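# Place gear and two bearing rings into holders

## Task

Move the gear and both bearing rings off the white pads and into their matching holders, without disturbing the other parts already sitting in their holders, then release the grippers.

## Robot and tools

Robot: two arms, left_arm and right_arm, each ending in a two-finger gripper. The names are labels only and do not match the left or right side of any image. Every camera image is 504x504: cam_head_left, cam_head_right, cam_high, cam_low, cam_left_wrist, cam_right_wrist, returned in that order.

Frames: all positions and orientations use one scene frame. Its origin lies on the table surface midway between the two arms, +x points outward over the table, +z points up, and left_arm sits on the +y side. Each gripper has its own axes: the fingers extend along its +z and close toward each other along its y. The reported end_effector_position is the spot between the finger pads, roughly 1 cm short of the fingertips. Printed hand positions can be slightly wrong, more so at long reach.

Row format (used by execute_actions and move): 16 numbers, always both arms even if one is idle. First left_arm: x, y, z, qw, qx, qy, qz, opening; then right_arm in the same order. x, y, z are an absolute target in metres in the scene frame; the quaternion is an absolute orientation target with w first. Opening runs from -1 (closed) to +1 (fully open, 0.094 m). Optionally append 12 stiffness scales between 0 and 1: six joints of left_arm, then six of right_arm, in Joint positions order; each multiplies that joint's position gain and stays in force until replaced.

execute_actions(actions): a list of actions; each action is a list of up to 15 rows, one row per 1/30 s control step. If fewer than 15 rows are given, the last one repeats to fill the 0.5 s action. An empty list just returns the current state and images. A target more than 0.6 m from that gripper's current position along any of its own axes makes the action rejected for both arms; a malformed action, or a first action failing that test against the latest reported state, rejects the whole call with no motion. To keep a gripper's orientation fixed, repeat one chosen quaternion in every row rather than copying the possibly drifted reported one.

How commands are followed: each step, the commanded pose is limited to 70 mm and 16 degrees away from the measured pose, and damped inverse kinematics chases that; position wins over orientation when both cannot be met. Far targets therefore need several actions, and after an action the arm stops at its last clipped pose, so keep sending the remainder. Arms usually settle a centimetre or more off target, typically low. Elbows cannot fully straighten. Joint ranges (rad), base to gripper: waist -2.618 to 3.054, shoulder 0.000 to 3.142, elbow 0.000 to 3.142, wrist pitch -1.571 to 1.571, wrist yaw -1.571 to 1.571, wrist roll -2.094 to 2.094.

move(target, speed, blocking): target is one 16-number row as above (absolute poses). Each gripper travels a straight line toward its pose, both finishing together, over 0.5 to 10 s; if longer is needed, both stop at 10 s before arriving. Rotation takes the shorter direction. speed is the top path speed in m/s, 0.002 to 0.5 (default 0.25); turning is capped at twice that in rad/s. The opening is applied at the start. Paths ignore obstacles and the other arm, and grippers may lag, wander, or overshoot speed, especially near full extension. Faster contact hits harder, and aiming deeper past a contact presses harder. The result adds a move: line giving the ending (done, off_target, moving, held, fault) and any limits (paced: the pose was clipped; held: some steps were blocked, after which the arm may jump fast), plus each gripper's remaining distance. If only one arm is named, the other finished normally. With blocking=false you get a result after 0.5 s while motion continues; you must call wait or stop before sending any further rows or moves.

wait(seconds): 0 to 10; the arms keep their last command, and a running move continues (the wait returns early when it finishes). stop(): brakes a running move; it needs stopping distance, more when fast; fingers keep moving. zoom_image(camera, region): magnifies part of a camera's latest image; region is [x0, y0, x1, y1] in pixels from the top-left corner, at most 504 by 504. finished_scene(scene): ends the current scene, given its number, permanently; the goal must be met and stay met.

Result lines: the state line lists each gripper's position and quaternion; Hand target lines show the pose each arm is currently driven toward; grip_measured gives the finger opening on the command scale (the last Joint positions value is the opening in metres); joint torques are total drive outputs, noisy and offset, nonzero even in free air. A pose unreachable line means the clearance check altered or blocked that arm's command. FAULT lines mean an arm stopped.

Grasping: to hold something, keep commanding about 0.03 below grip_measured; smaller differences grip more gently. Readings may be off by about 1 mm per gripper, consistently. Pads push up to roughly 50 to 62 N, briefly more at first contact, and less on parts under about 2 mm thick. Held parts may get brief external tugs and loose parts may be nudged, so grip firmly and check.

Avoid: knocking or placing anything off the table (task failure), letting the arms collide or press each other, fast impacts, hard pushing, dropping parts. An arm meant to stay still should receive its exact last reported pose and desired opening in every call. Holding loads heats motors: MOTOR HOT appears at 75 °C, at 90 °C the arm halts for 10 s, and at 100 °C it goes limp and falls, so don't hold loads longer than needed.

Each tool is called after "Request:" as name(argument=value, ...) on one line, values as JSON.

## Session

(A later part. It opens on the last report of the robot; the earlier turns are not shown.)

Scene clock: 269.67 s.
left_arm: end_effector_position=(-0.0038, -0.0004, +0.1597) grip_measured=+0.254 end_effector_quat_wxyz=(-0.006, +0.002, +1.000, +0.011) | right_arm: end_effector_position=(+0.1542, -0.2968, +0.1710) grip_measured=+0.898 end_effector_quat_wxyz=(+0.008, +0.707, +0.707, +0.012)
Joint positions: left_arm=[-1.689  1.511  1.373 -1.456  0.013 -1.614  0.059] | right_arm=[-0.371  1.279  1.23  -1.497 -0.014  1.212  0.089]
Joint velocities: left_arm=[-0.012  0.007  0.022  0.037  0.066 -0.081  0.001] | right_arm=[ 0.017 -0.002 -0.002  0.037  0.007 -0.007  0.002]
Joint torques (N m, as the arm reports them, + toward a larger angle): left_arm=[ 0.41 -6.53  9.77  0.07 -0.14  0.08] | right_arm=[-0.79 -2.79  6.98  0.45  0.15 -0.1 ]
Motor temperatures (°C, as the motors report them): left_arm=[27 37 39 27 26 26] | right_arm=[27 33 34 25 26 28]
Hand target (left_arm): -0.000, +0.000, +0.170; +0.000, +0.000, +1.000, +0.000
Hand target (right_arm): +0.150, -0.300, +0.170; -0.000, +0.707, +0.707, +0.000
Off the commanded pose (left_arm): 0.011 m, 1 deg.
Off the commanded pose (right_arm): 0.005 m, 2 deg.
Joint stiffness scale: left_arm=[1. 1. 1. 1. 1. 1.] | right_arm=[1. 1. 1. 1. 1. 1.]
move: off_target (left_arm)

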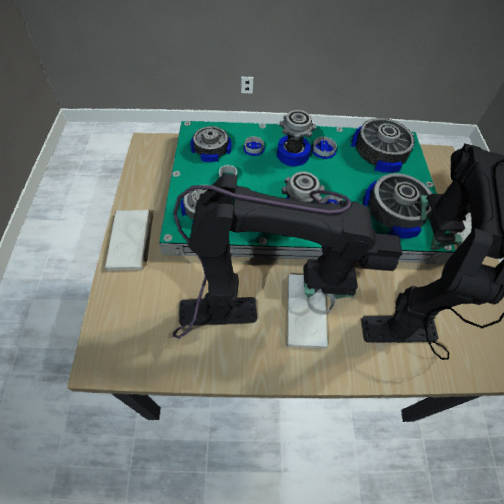

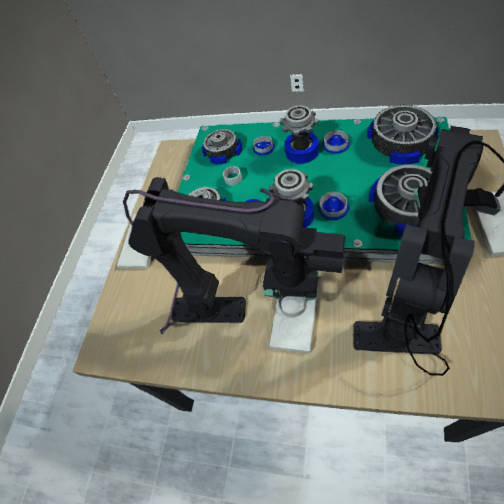

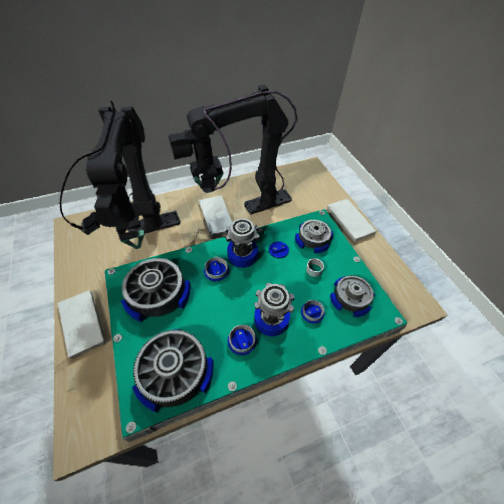

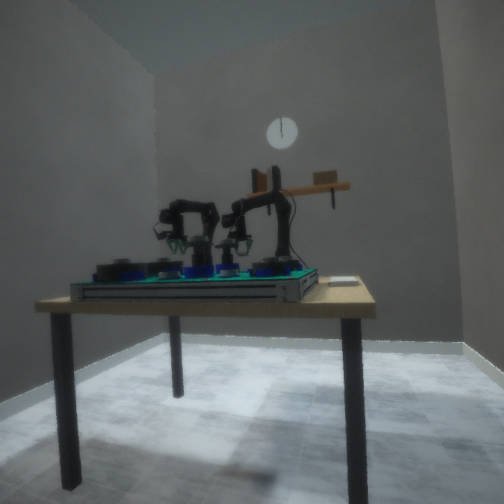

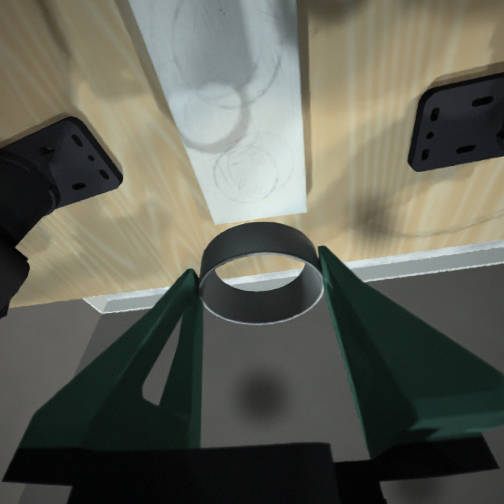

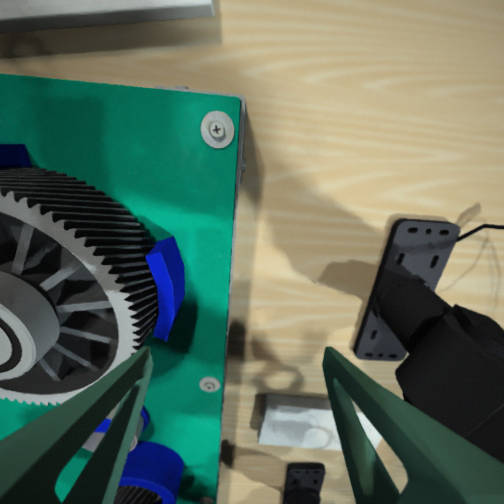

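Request:
move(target=[0.305,0.165,0.175,0,0.7071,-0.7071,0,0.225,0.15,-0.30,0.17,0,0.7071,0.7071,0,0.9], speed=0.12)

Scene clock: 288.70 s.
left_arm: end_effector_position=(+0.3051, +0.1693, +0.1719) grip_measured=+0.254 end_effector_quat_wxyz=(+0.001, -0.701, +0.713, -0.002) | right_arm: end_effector_position=(+0.1542, -0.2968, +0.1710) grip_measured=+0.898 end_effector_quat_wxyz=(+0.008, +0.707, +0.707, +0.012)
Joint positions: left_arm=[-0.336  1.709  1.629 -1.486  0.001 -1.818  0.059] | right_arm=[-0.371  1.279  1.23  -1.497 -0.014  1.212  0.089]
Joint velocities: left_arm=[ 0.002  0.002  0.012  0.007 -0.037 -0.11  -0.001] | right_arm=[ 0.022 -0.002 -0.007  0.022  0.007 -0.081 -0.001]
Joint torques (N m, as the arm reports them, + toward a larger angle): left_arm=[ 0.67 -5.92  9.9   0.1  -0.18 -0.05] | right_arm=[-0.79 -2.79  6.98  0.45  0.15 -0.1 ]
Motor temperatures (°C, as the motors report them): left_arm=[27 37 40 27 26 26] | right_arm=[27 32 34 25 26 28]
Hand target (left_arm): +0.307, +0.174, +0.174; -0.006, +0.707, -0.707, -0.006
Hand target (right_arm): +0.150, -0.300, +0.170; -0.000, +0.707, +0.707, +0.000
Off the commanded pose (left_arm): 0.005 m, 1 deg.
Off the commanded pose (right_arm): 0.005 m, 2 deg.
Joint stiffness scale: left_arm=[1. 1. 1. 1. 1. 1.] | right_arm=[1. 1. 1. 1. 1. 1.]
move: done

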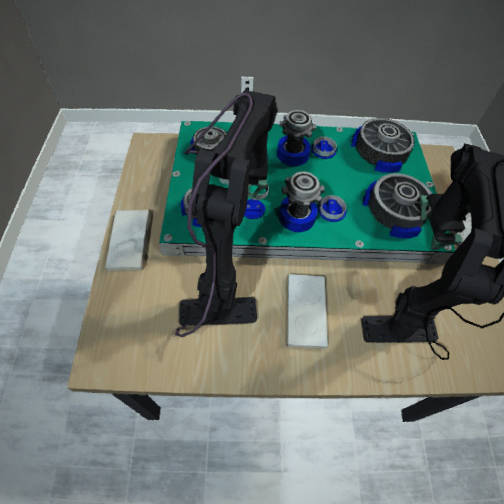

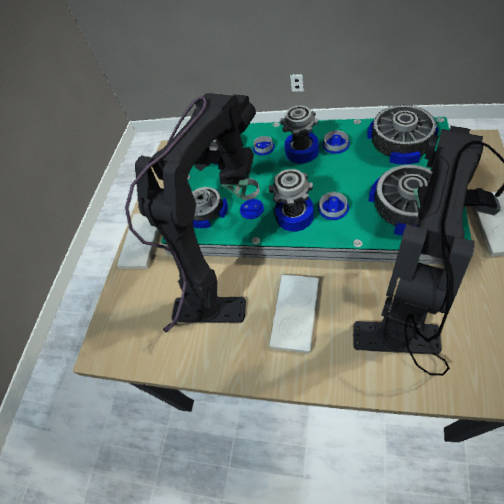

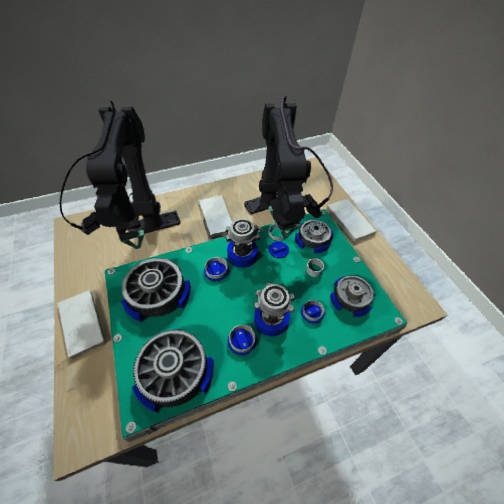

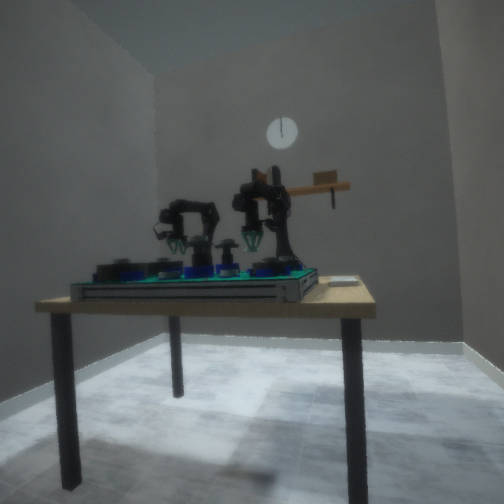

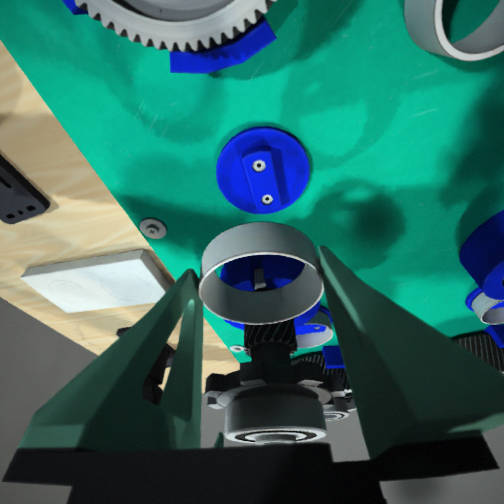

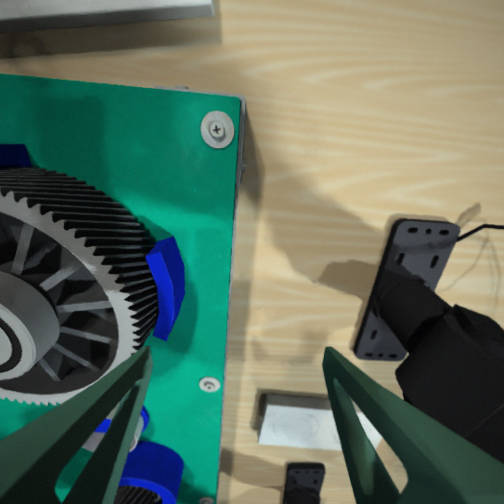

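Request:
move(target=[0.313,0.175,0.13,0,0.7071,-0.7071,0,0.225,0.15,-0.30,0.17,0,0.7071,0.7071,0,0.9], speed=0.05)

Scene clock: 296.47 s.
left_arm: end_effector_position=(+0.3125, +0.1716, +0.1367) grip_measured=+0.254 end_effector_quat_wxyz=(-0.004, +0.706, -0.708, +0.008) | right_arm: end_effector_position=(+0.1542, -0.2968, +0.1710) grip_measured=+0.898 end_effector_quat_wxyz=(+0.008, +0.707, +0.707, +0.012)
Joint positions: left_arm=[-0.322  1.709  1.488 -1.332  0.002 -1.818  0.059] | right_arm=[-0.371  1.279  1.23  -1.497 -0.014  1.212  0.089]
Joint velocities: left_arm=[-0.012 -0.007  0.007  0.037  0.051  0.066 -0.   ] | right_arm=[-0.007 -0.007 -0.037  0.022 -0.007 -0.007 -0.   ]
Joint torques (N m, as the arm reports them, + toward a larger angle): left_arm=[ 0.71 -6.    6.75  0.32  0.    0.12] | right_arm=[-0.79 -2.78  6.99  0.45  0.15 -0.09]
Motor temperatures (°C, as the motors report them): left_arm=[27 37 40 27 26 26] | right_arm=[27 32 34 25 26 28]
Hand target (left_arm): +0.313, +0.175, +0.130; +0.000, +0.707, -0.707, -0.000
Hand target (right_arm): +0.150, -0.300, +0.170; -0.000, +0.707, +0.707, +0.000
Off the commanded pose (left_arm): 0.007 m, 1 deg.
Off the commanded pose (right_arm): 0.005 m, 2 deg.
Joint stiffness scale: left_arm=[1. 1. 1. 1. 1. 1.] | right_arm=[1. 1. 1. 1. 1. 1.]
move: done

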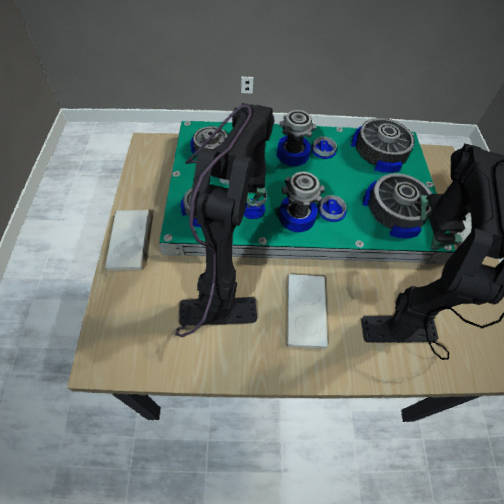

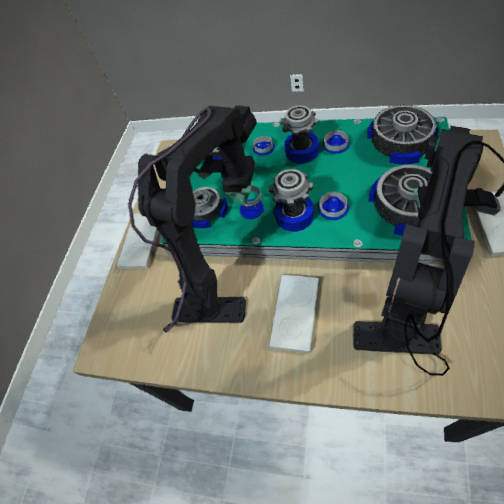

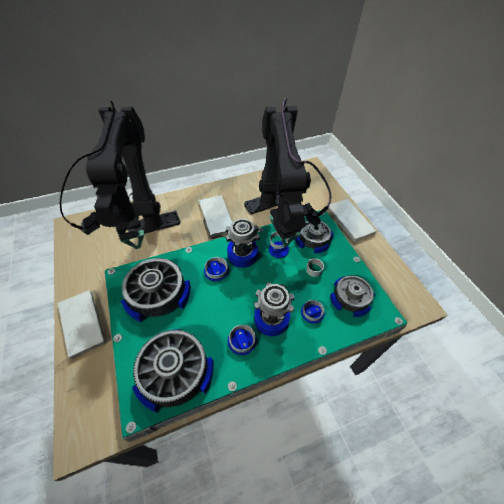

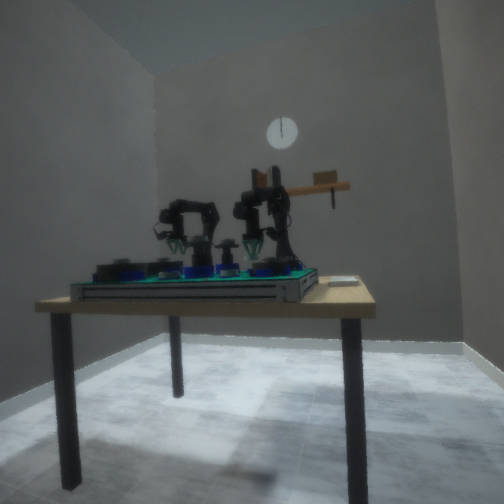

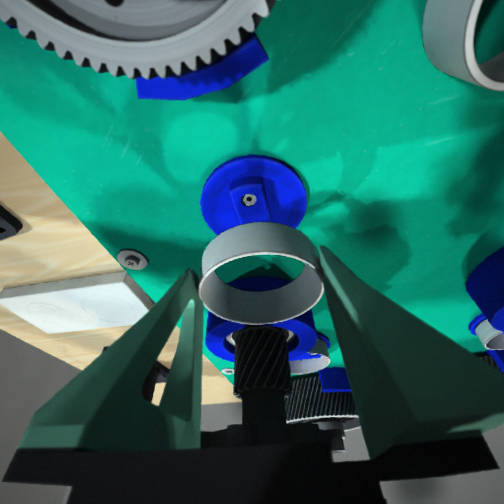

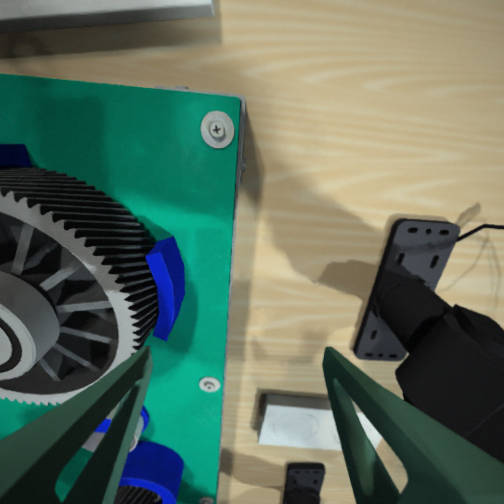

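Request:
move(target=[0.314,0.1795,0.11,0,0.7071,-0.7071,0,0.225,0.15,-0.30,0.17,0,0.7071,0.7071,0,0.9], speed=0.03)

Request:
zoom_image(camera="cam_left_wrist", region=[130, 130, 390, 390])

Scene clock: 302.83 s.
left_arm: end_effector_position=(+0.3136, +0.1760, +0.1176) grip_measured=+0.254 end_effector_quat_wxyz=(-0.004, +0.706, -0.708, +0.009) | right_arm: end_effector_position=(+0.1542, -0.2968, +0.1710) grip_measured=+0.898 end_effector_quat_wxyz=(+0.008, +0.707, +0.707, +0.012)
Joint positions: left_arm=[-0.307  1.709  1.413 -1.255  0.002 -1.805  0.059] | right_arm=[-0.371  1.279  1.23  -1.497 -0.014  1.212  0.089]
Joint velocities: left_arm=[-0.007 -0.012  0.002 -0.007 -0.066  0.007 -0.   ] | right_arm=[-0.002 -0.007  0.022  0.037  0.007  0.051 -0.   ]
Joint torques (N m, as the arm reports them, + toward a larger angle): left_arm=[ 0.6  -5.79  6.57  0.36 -0.04  0.1 ] | right_arm=[-0.79 -2.77  6.97  0.45  0.15 -0.09]
Motor temperatures (°C, as the motors report them): left_arm=[27 37 39 27 26 26] | right_arm=[27 32 34 25 26 28]
Hand target (left_arm): +0.314, +0.180, +0.110; +0.000, +0.707, -0.707, -0.000
Hand target (right_arm): +0.150, -0.300, +0.170; -0.000, +0.707, +0.707, +0.000
Off the commanded pose (left_arm): 0.008 m, 1 deg.
Off the commanded pose (right_arm): 0.005 m, 2 deg.
Joint stiffness scale: left_arm=[1. 1. 1. 1. 1. 1.] | right_arm=[1. 1. 1. 1. 1. 1.]
move: done

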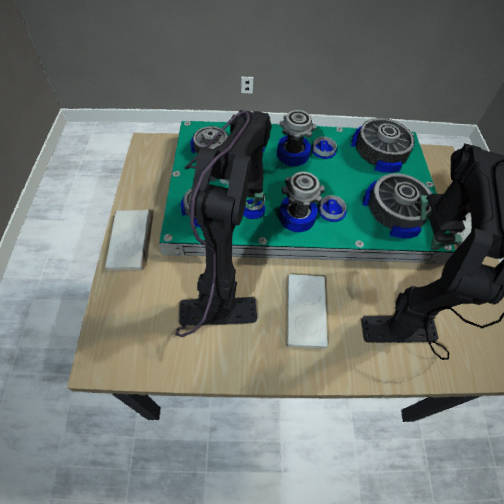

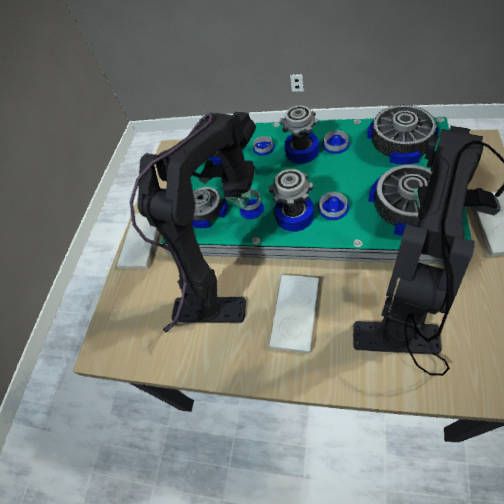

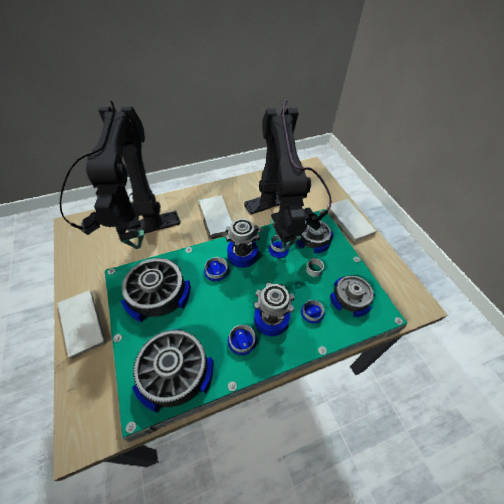

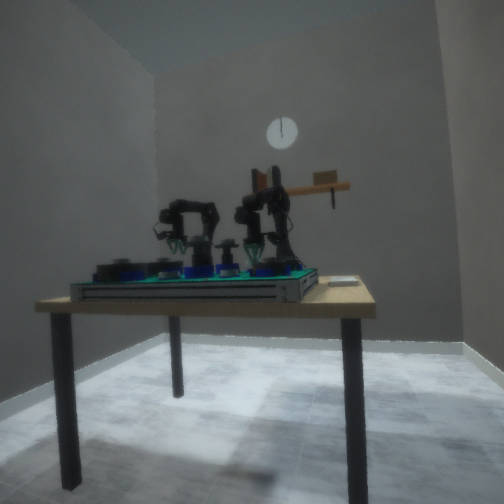

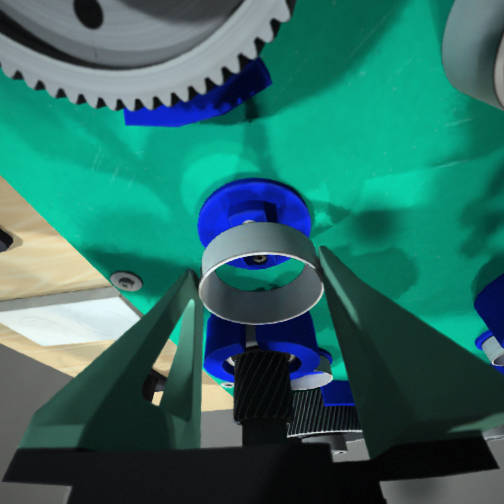

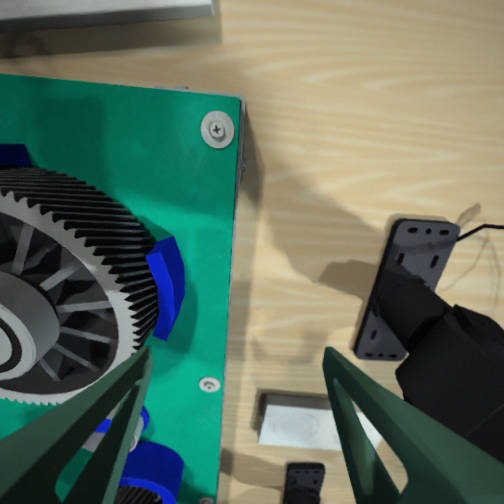

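Region (130, 130, 390, 390) of cam_left_wrist's 504x504 image, scaled by 1.938, with more detail than that image has.

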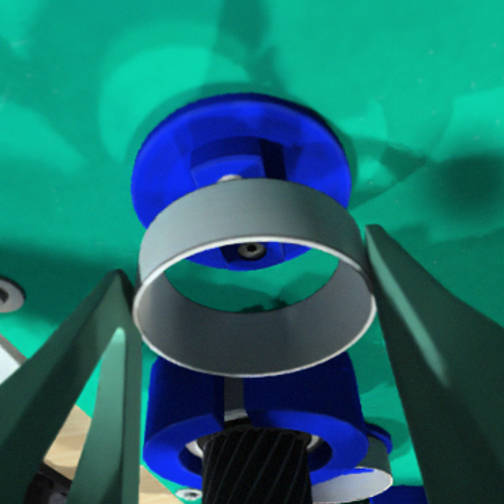

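Request:
move(target=[0.313,0.1795,0.099,0,0.7071,-0.7071,0,0.225,0.15,-0.30,0.17,0,0.7071,0.7071,0,0.9], speed=0.02)

Request:
zoom_image(camera="cam_left_wrist", region=[130, 130, 390, 390])

Scene clock: 320.43 s.
left_arm: end_effector_position=(+0.3132, +0.1760, +0.1070) grip_measured=+0.254 end_effector_quat_wxyz=(-0.004, +0.706, -0.708, +0.010) | right_arm: end_effector_position=(+0.1542, -0.2968, +0.1710) grip_measured=+0.898 end_effector_quat_wxyz=(+0.008, +0.707, +0.707, +0.012)
Joint positions: left_arm=[-0.307  1.709  1.37  -1.211  0.003 -1.804  0.059] | right_arm=[-0.371  1.279  1.23  -1.497 -0.014  1.212  0.089]
Joint velocities: left_arm=[ 0.002  0.017 -0.012 -0.022 -0.037 -0.037 -0.   ] | right_arm=[-0.007 -0.007 -0.002  0.022 -0.007 -0.051  0.   ]
Joint torques (N m, as the arm reports them, + toward a larger angle): left_arm=[ 0.64 -5.69  6.62  0.34 -0.05  0.12] | right_arm=[-0.79 -2.77  6.98  0.45  0.15 -0.1 ]
Motor temperatures (°C, as the motors report them): left_arm=[27 37 39 27 26 26] | right_arm=[27 32 34 25 26 28]
Hand target (left_arm): +0.313, +0.180, +0.099; +0.000, +0.707, -0.707, -0.000
Hand target (right_arm): +0.150, -0.300, +0.170; -0.000, +0.707, +0.707, +0.000
Off the commanded pose (left_arm): 0.009 m, 1 deg.
Off the commanded pose (right_arm): 0.005 m, 2 deg.
Joint stiffness scale: left_arm=[1. 1. 1. 1. 1. 1.] | right_arm=[1. 1. 1. 1. 1. 1.]
move: done

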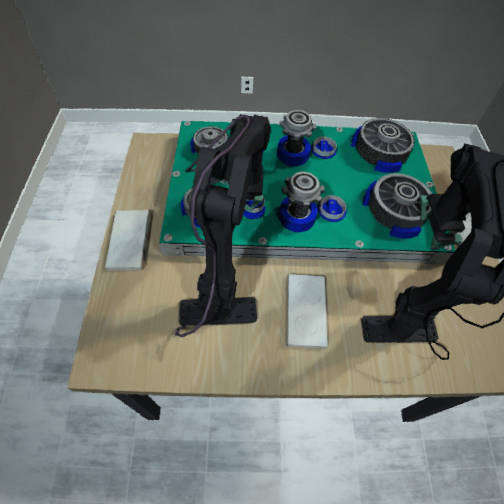

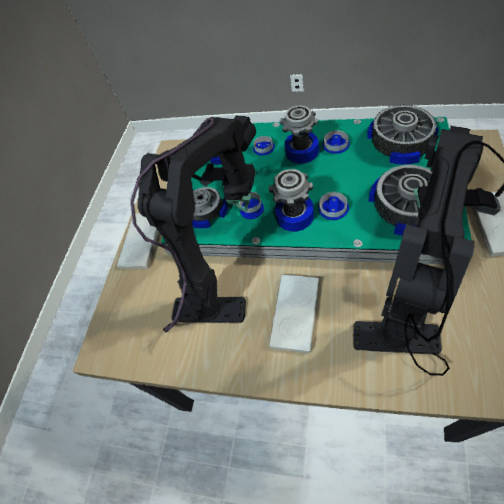

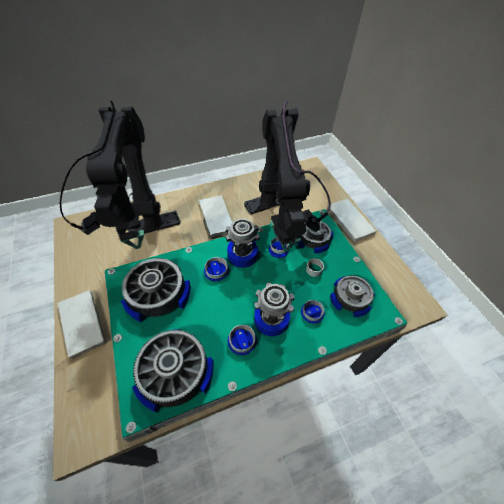

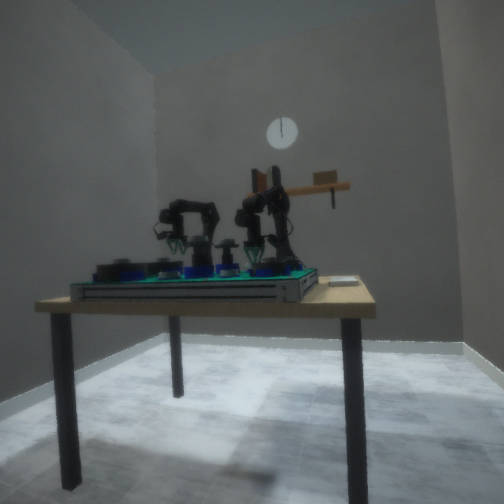

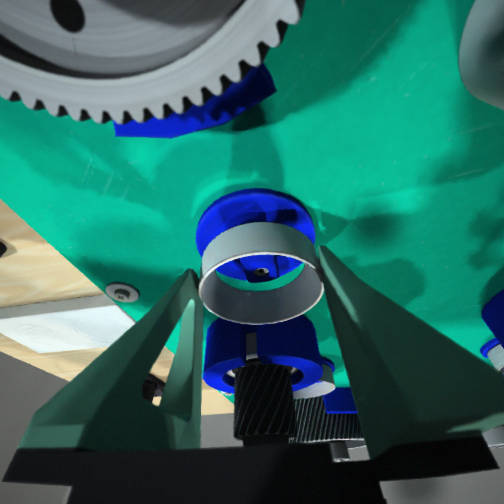

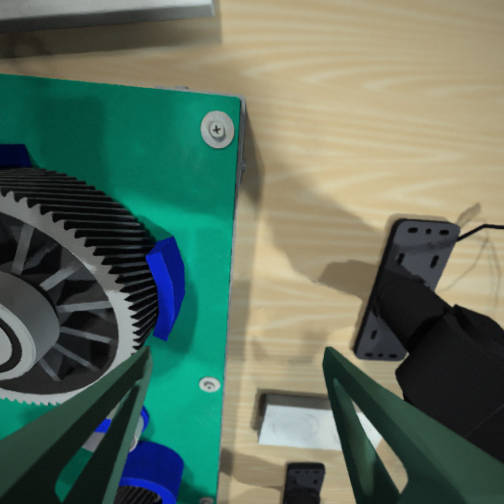

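Region (130, 130, 390, 390) of cam_left_wrist's 504x504 image, scaled by 1.938, with more detail than that image has.

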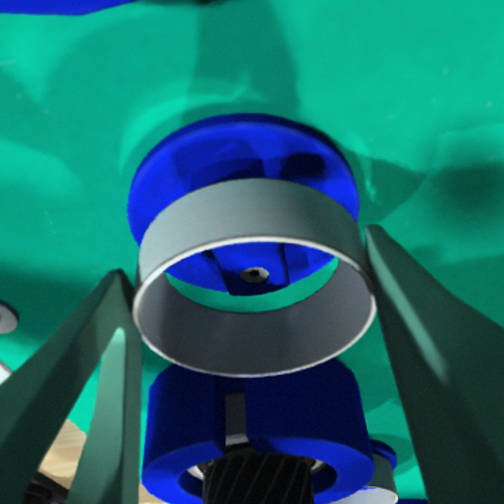

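Request:
zoom_image(camera="cam_high", region=[240, 210, 360, 330])

Request:
zoom_image(camera="cam_head_right", region=[190, 120, 310, 240])

Region (240, 210, 360, 330) of cam_high's 504x504 image, scaled by 4.200, with more detail than that image has.

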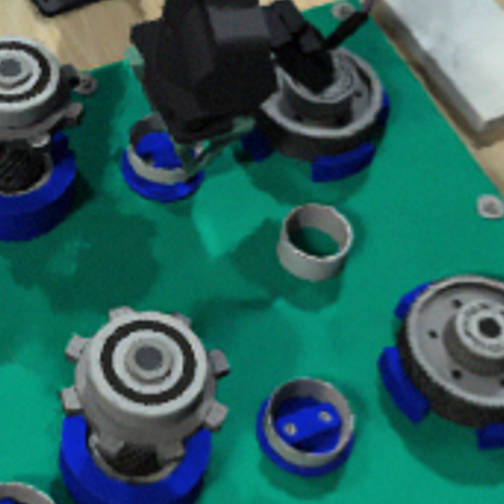

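Region (190, 120, 310, 240) of cam_head_right's 504x504 image, scaled by 4.200, with more detail than that image has.

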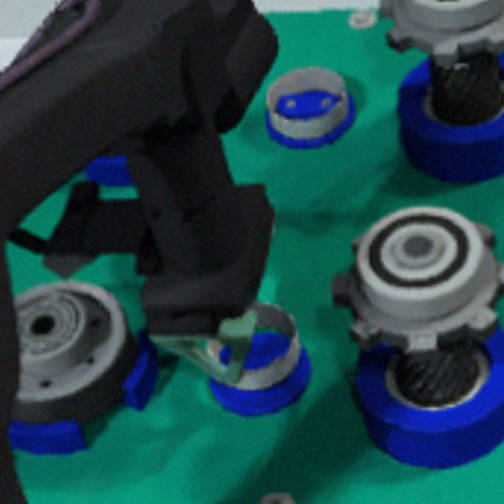

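Request:
move(target=[0.313,0.1795,0.091,0,0.7071,-0.7071,0,0.225,0.15,-0.30,0.17,0,0.7071,0.7071,0,0.9], speed=0.015)

Request:
zoom_image(camera="cam_left_wrist", region=[130, 130, 390, 390])

Request:
zoom_image(camera="cam_head_right", region=[210, 170, 290, 230])

Scene clock: 343.00 s.
left_arm: end_effector_position=(+0.3137, +0.1759, +0.1002) grip_measured=+0.254 end_effector_quat_wxyz=(-0.006, +0.706, -0.708, +0.012) | right_arm: end_effector_position=(+0.1542, -0.2968, +0.1710) grip_measured=+0.898 end_effector_quat_wxyz=(+0.008, +0.707, +0.707, +0.012)
Joint positions: left_arm=[-0.307  1.709  1.343 -1.179  0.003 -1.804  0.059] | right_arm=[-0.371  1.279  1.23  -1.497 -0.014  1.212  0.089]
Joint velocities: left_arm=[-0.027  0.002 -0.012  0.066  0.007 -0.022  0.001] | right_arm=[-0.017  0.017  0.007  0.007  0.007 -0.037 -0.001]
Joint torques (N m, as the arm reports them, + toward a larger angle): left_arm=[ 0.61 -5.46  6.5   0.35 -0.05  0.07] | right_arm=[-0.78 -2.77  6.97  0.45  0.15 -0.09]
Motor temperatures (°C, as the motors report them): left_arm=[27 37 38 26 26 26] | right_arm=[27 32 34 25 26 28]
Hand target (left_arm): +0.313, +0.180, +0.091; +0.000, +0.707, -0.707, +0.000
Hand target (right_arm): +0.150, -0.300, +0.170; -0.000, +0.707, +0.707, +0.000
Off the commanded pose (left_arm): 0.010 m, 2 deg.
Off the commanded pose (right_arm): 0.005 m, 2 deg.
Joint stiffness scale: left_arm=[1. 1. 1. 1. 1. 1.] | right_arm=[1. 1. 1. 1. 1. 1.]
move: done

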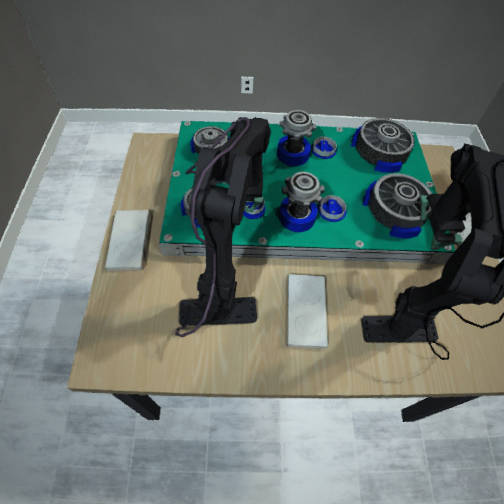

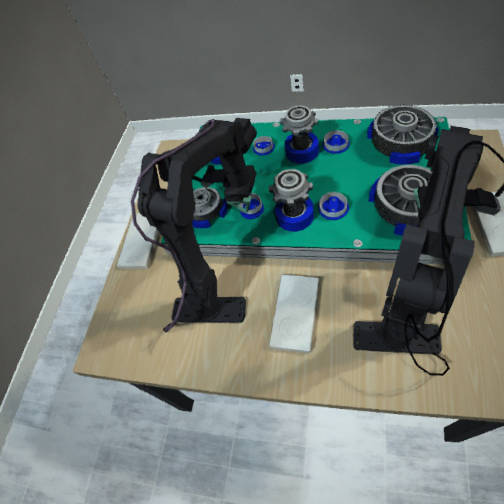

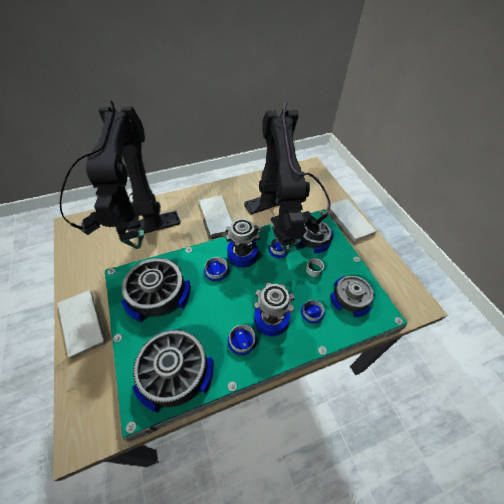

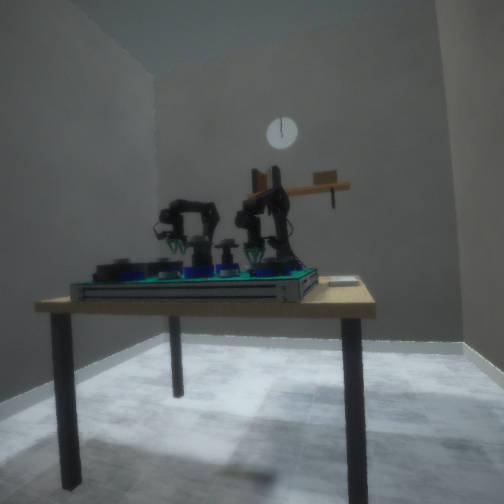

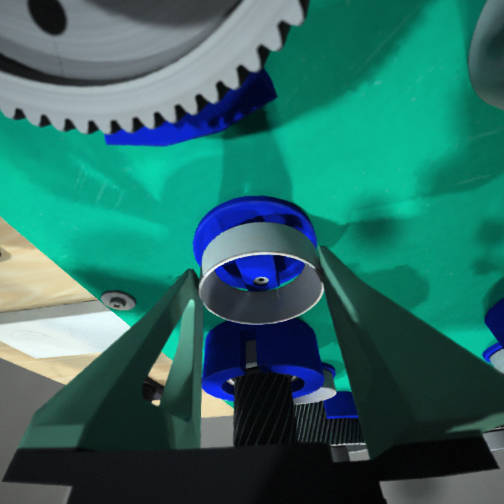

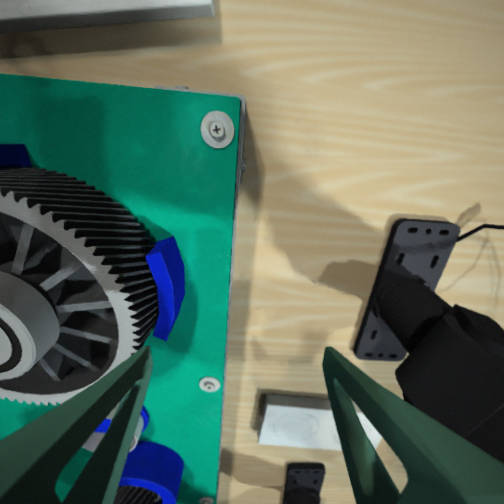

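Region (130, 130, 390, 390) of cam_left_wrist's 504x504 image, scaled by 1.938, with more detail than that image has.

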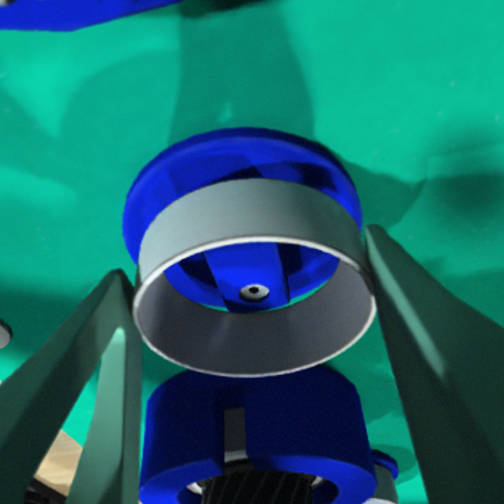

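Region (210, 170, 290, 230) of cam_head_right's 504x504 image, scaled by 6.300, with more detail than that image has; it fills the top 378 rows of this view, and the rest is white.

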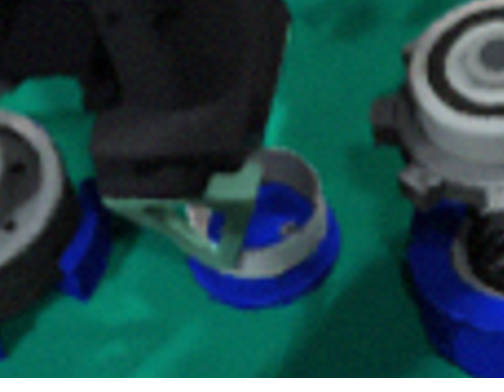

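Request:
move(target=[0.3095,0.1795,0.091,0,0.7071,-0.7071,0,0.225,0.15,-0.30,0.17,0,0.7071,0.7071,0,0.9], speed=0.01)

Request:
zoom_image(camera="cam_left_wrist", region=[130, 130, 390, 390])

Scene clock: 352.30 s.
left_arm: end_effector_position=(+0.3109, +0.1764, +0.0967) grip_measured=+0.254 end_effector_quat_wxyz=(-0.003, +0.706, -0.708, +0.008) | right_arm: end_effector_position=(+0.1542, -0.2968, +0.1710) grip_measured=+0.898 end_effector_quat_wxyz=(+0.008, +0.707, +0.707, +0.012)
Joint positions: left_arm=[-0.307  1.709  1.33  -1.175  0.004 -1.804  0.059] | right_arm=[-0.371  1.279  1.23  -1.497 -0.014  1.212  0.089]
Joint velocities: left_arm=[ 0.017  0.007  0.017 -0.037 -0.037 -0.007 -0.001] | right_arm=[ 0.002  0.012 -0.002 -0.037 -0.007 -0.066 -0.001]
Joint torques (N m, as the arm reports them, + toward a larger angle): left_arm=[ 0.45 -6.26  6.49  0.35 -0.06  0.08] | right_arm=[-0.79 -2.78  6.98  0.45  0.15 -0.09]
Motor temperatures (°C, as the motors report them): left_arm=[27 37 38 26 26 26] | right_arm=[27 32 34 25 26 28]
Hand target (left_arm): +0.309, +0.179, +0.091; +0.000, +0.707, -0.707, +0.000
Hand target (right_arm): +0.150, -0.300, +0.170; -0.000, +0.707, +0.707, +0.000
Off the commanded pose (left_arm): 0.007 m, 1 deg.
Off the commanded pose (right_arm): 0.005 m, 2 deg.
Joint stiffness scale: left_arm=[1. 1. 1. 1. 1. 1.] | right_arm=[1. 1. 1. 1. 1. 1.]
move: done

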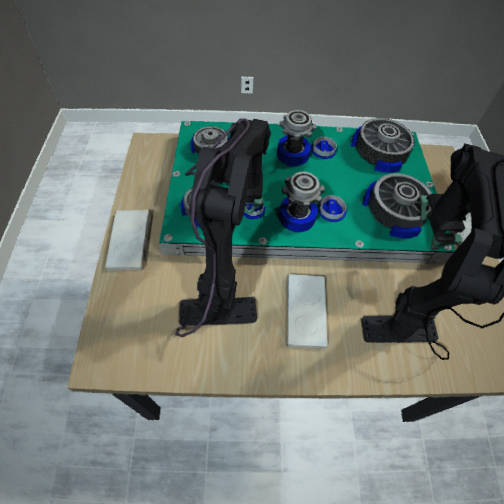

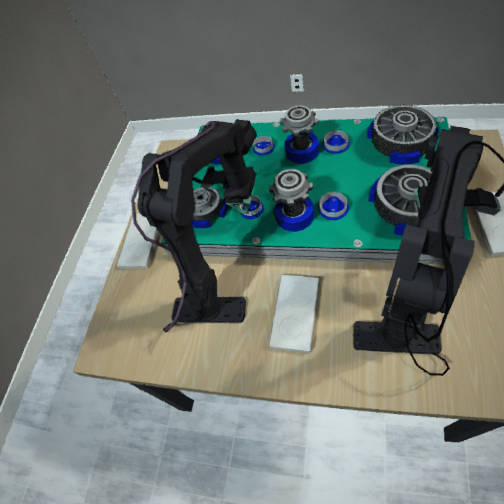

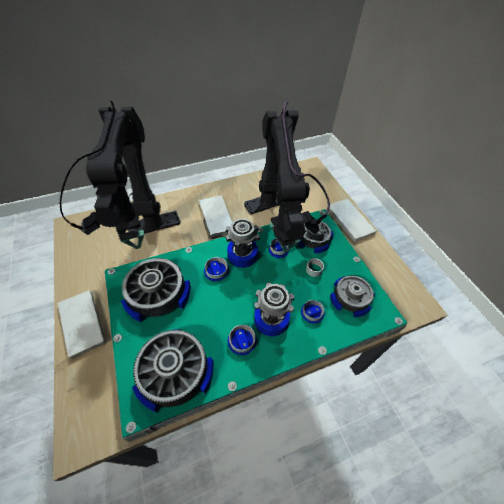

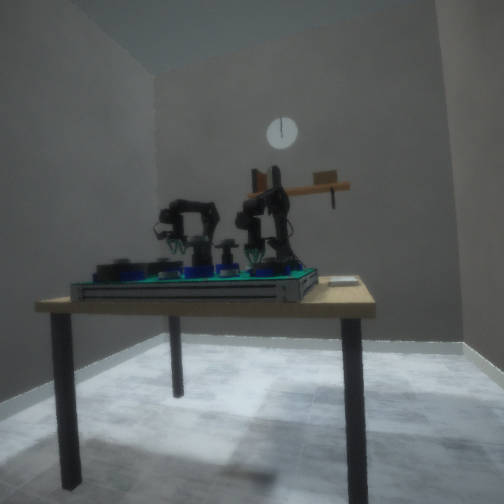

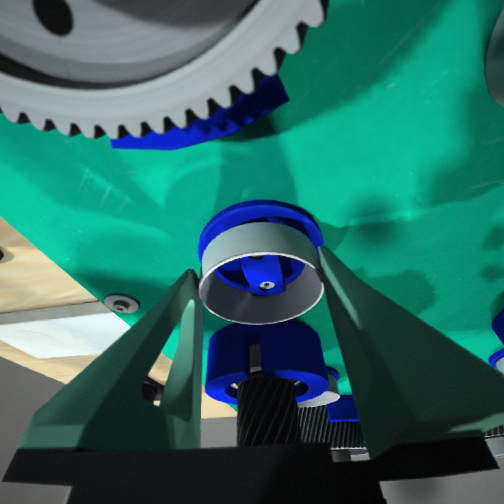

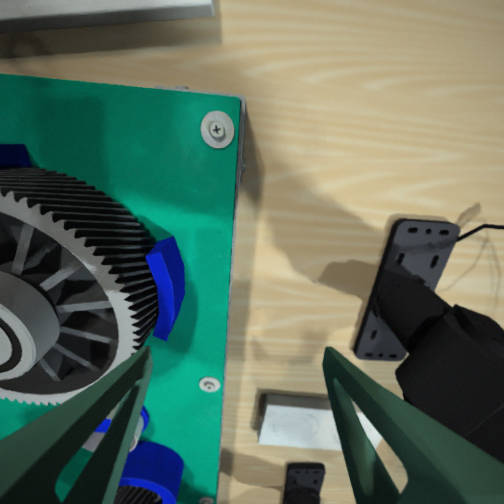

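Region (130, 130, 390, 390) of cam_left_wrist's 504x504 image, scaled by 1.938, with more detail than that image has.

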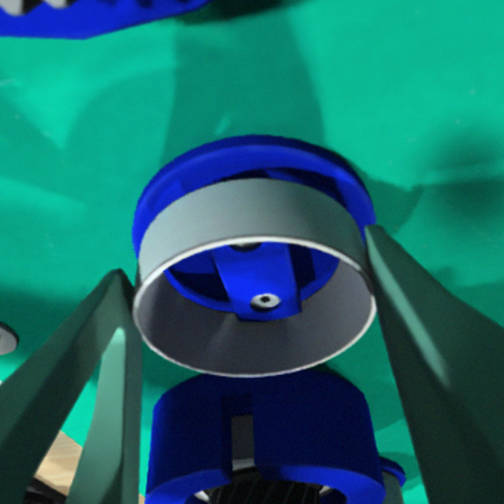

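Request:
move(target=[0.310,0.1795,0.085,0,0.7071,-0.7071,0,0.225,0.15,-0.30,0.17,0,0.7071,0.7071,0,0.9], speed=0.01)

Request:
zoom_image(camera="cam_left_wrist", region=[130, 130, 390, 390])

Scene clock: 358.80 s.
left_arm: end_effector_position=(+0.3111, +0.1764, +0.0922) grip_measured=+0.254 end_effector_quat_wxyz=(-0.004, +0.706, -0.708, +0.010) | right_arm: end_effector_position=(+0.1542, -0.2968, +0.1710) grip_measured=+0.898 end_effector_quat_wxyz=(+0.008, +0.707, +0.707, +0.012)
Joint positions: left_arm=[-0.307  1.709  1.311 -1.153  0.004 -1.804  0.059] | right_arm=[-0.371  1.279  1.23  -1.497 -0.014  1.212  0.089]
Joint velocities: left_arm=[ 0.012  0.002  0.022 -0.007 -0.007 -0.007 -0.001] | right_arm=[-0.017  0.002 -0.007 -0.051  0.037  0.037 -0.   ]
Joint torques (N m, as the arm reports them, + toward a larger angle): left_arm=[ 0.5  -5.84  6.41  0.37 -0.04  0.09] | right_arm=[-0.79 -2.77  6.98  0.45  0.15 -0.09]
Motor temperatures (°C, as the motors report them): left_arm=[27 37 38 26 26 26] | right_arm=[27 32 34 25 26 28]
Hand target (left_arm): +0.310, +0.180, +0.085; +0.000, +0.707, -0.707, -0.000
Hand target (right_arm): +0.150, -0.300, +0.170; -0.000, +0.707, +0.707, +0.000
Off the commanded pose (left_arm): 0.008 m, 1 deg.
Off the commanded pose (right_arm): 0.005 m, 2 deg.
Joint stiffness scale: left_arm=[1. 1. 1. 1. 1. 1.] | right_arm=[1. 1. 1. 1. 1. 1.]
move: done

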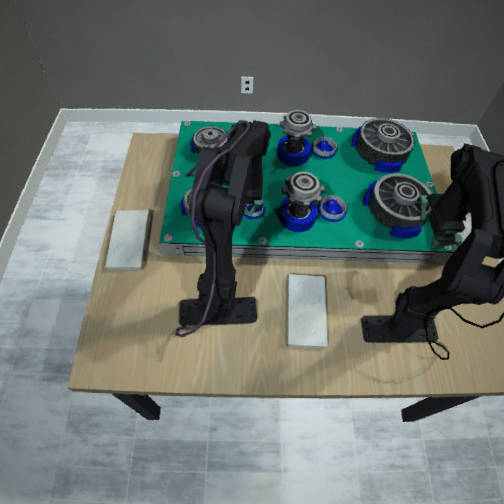

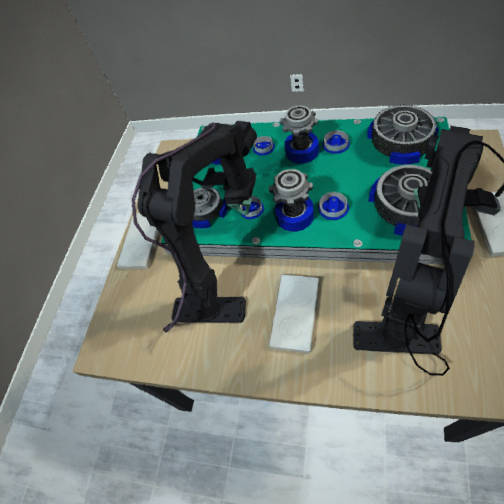

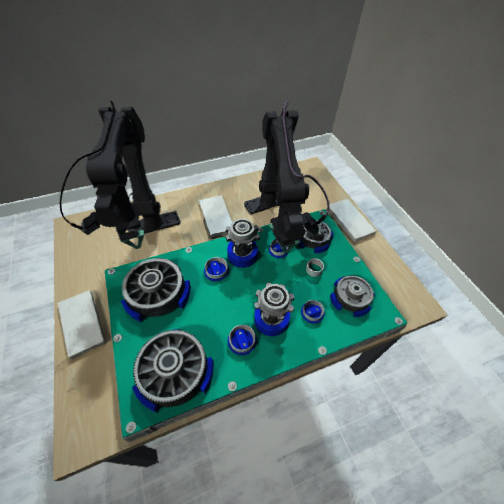

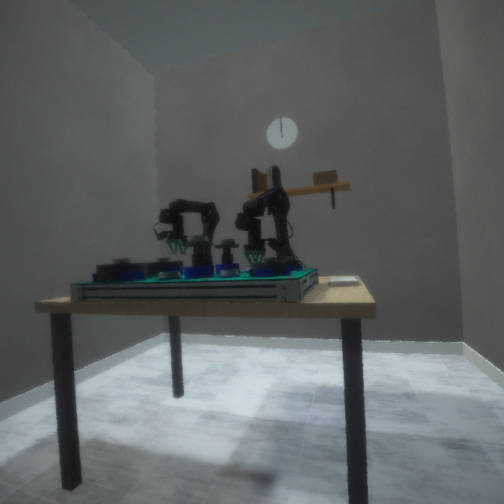

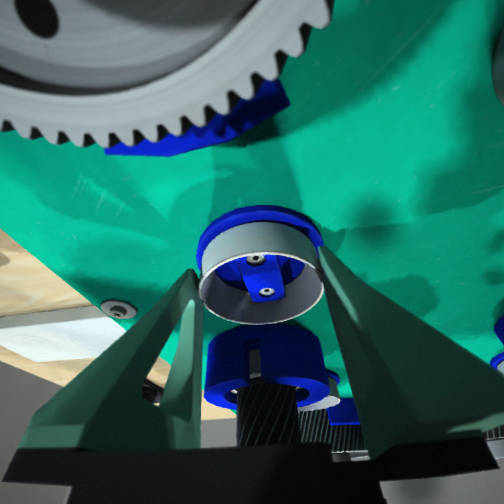

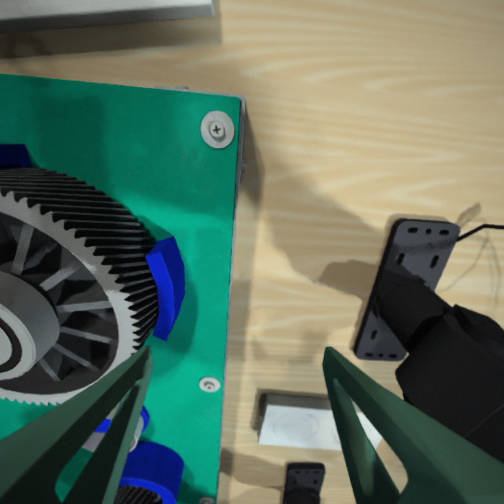

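Region (130, 130, 390, 390) of cam_left_wrist's 504x504 image, scaled by 1.938, with more detail than that image has.

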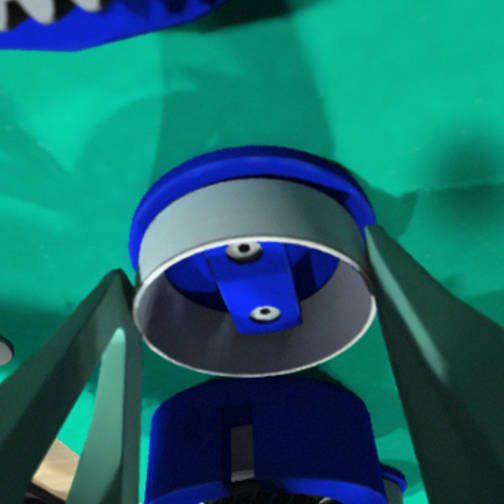

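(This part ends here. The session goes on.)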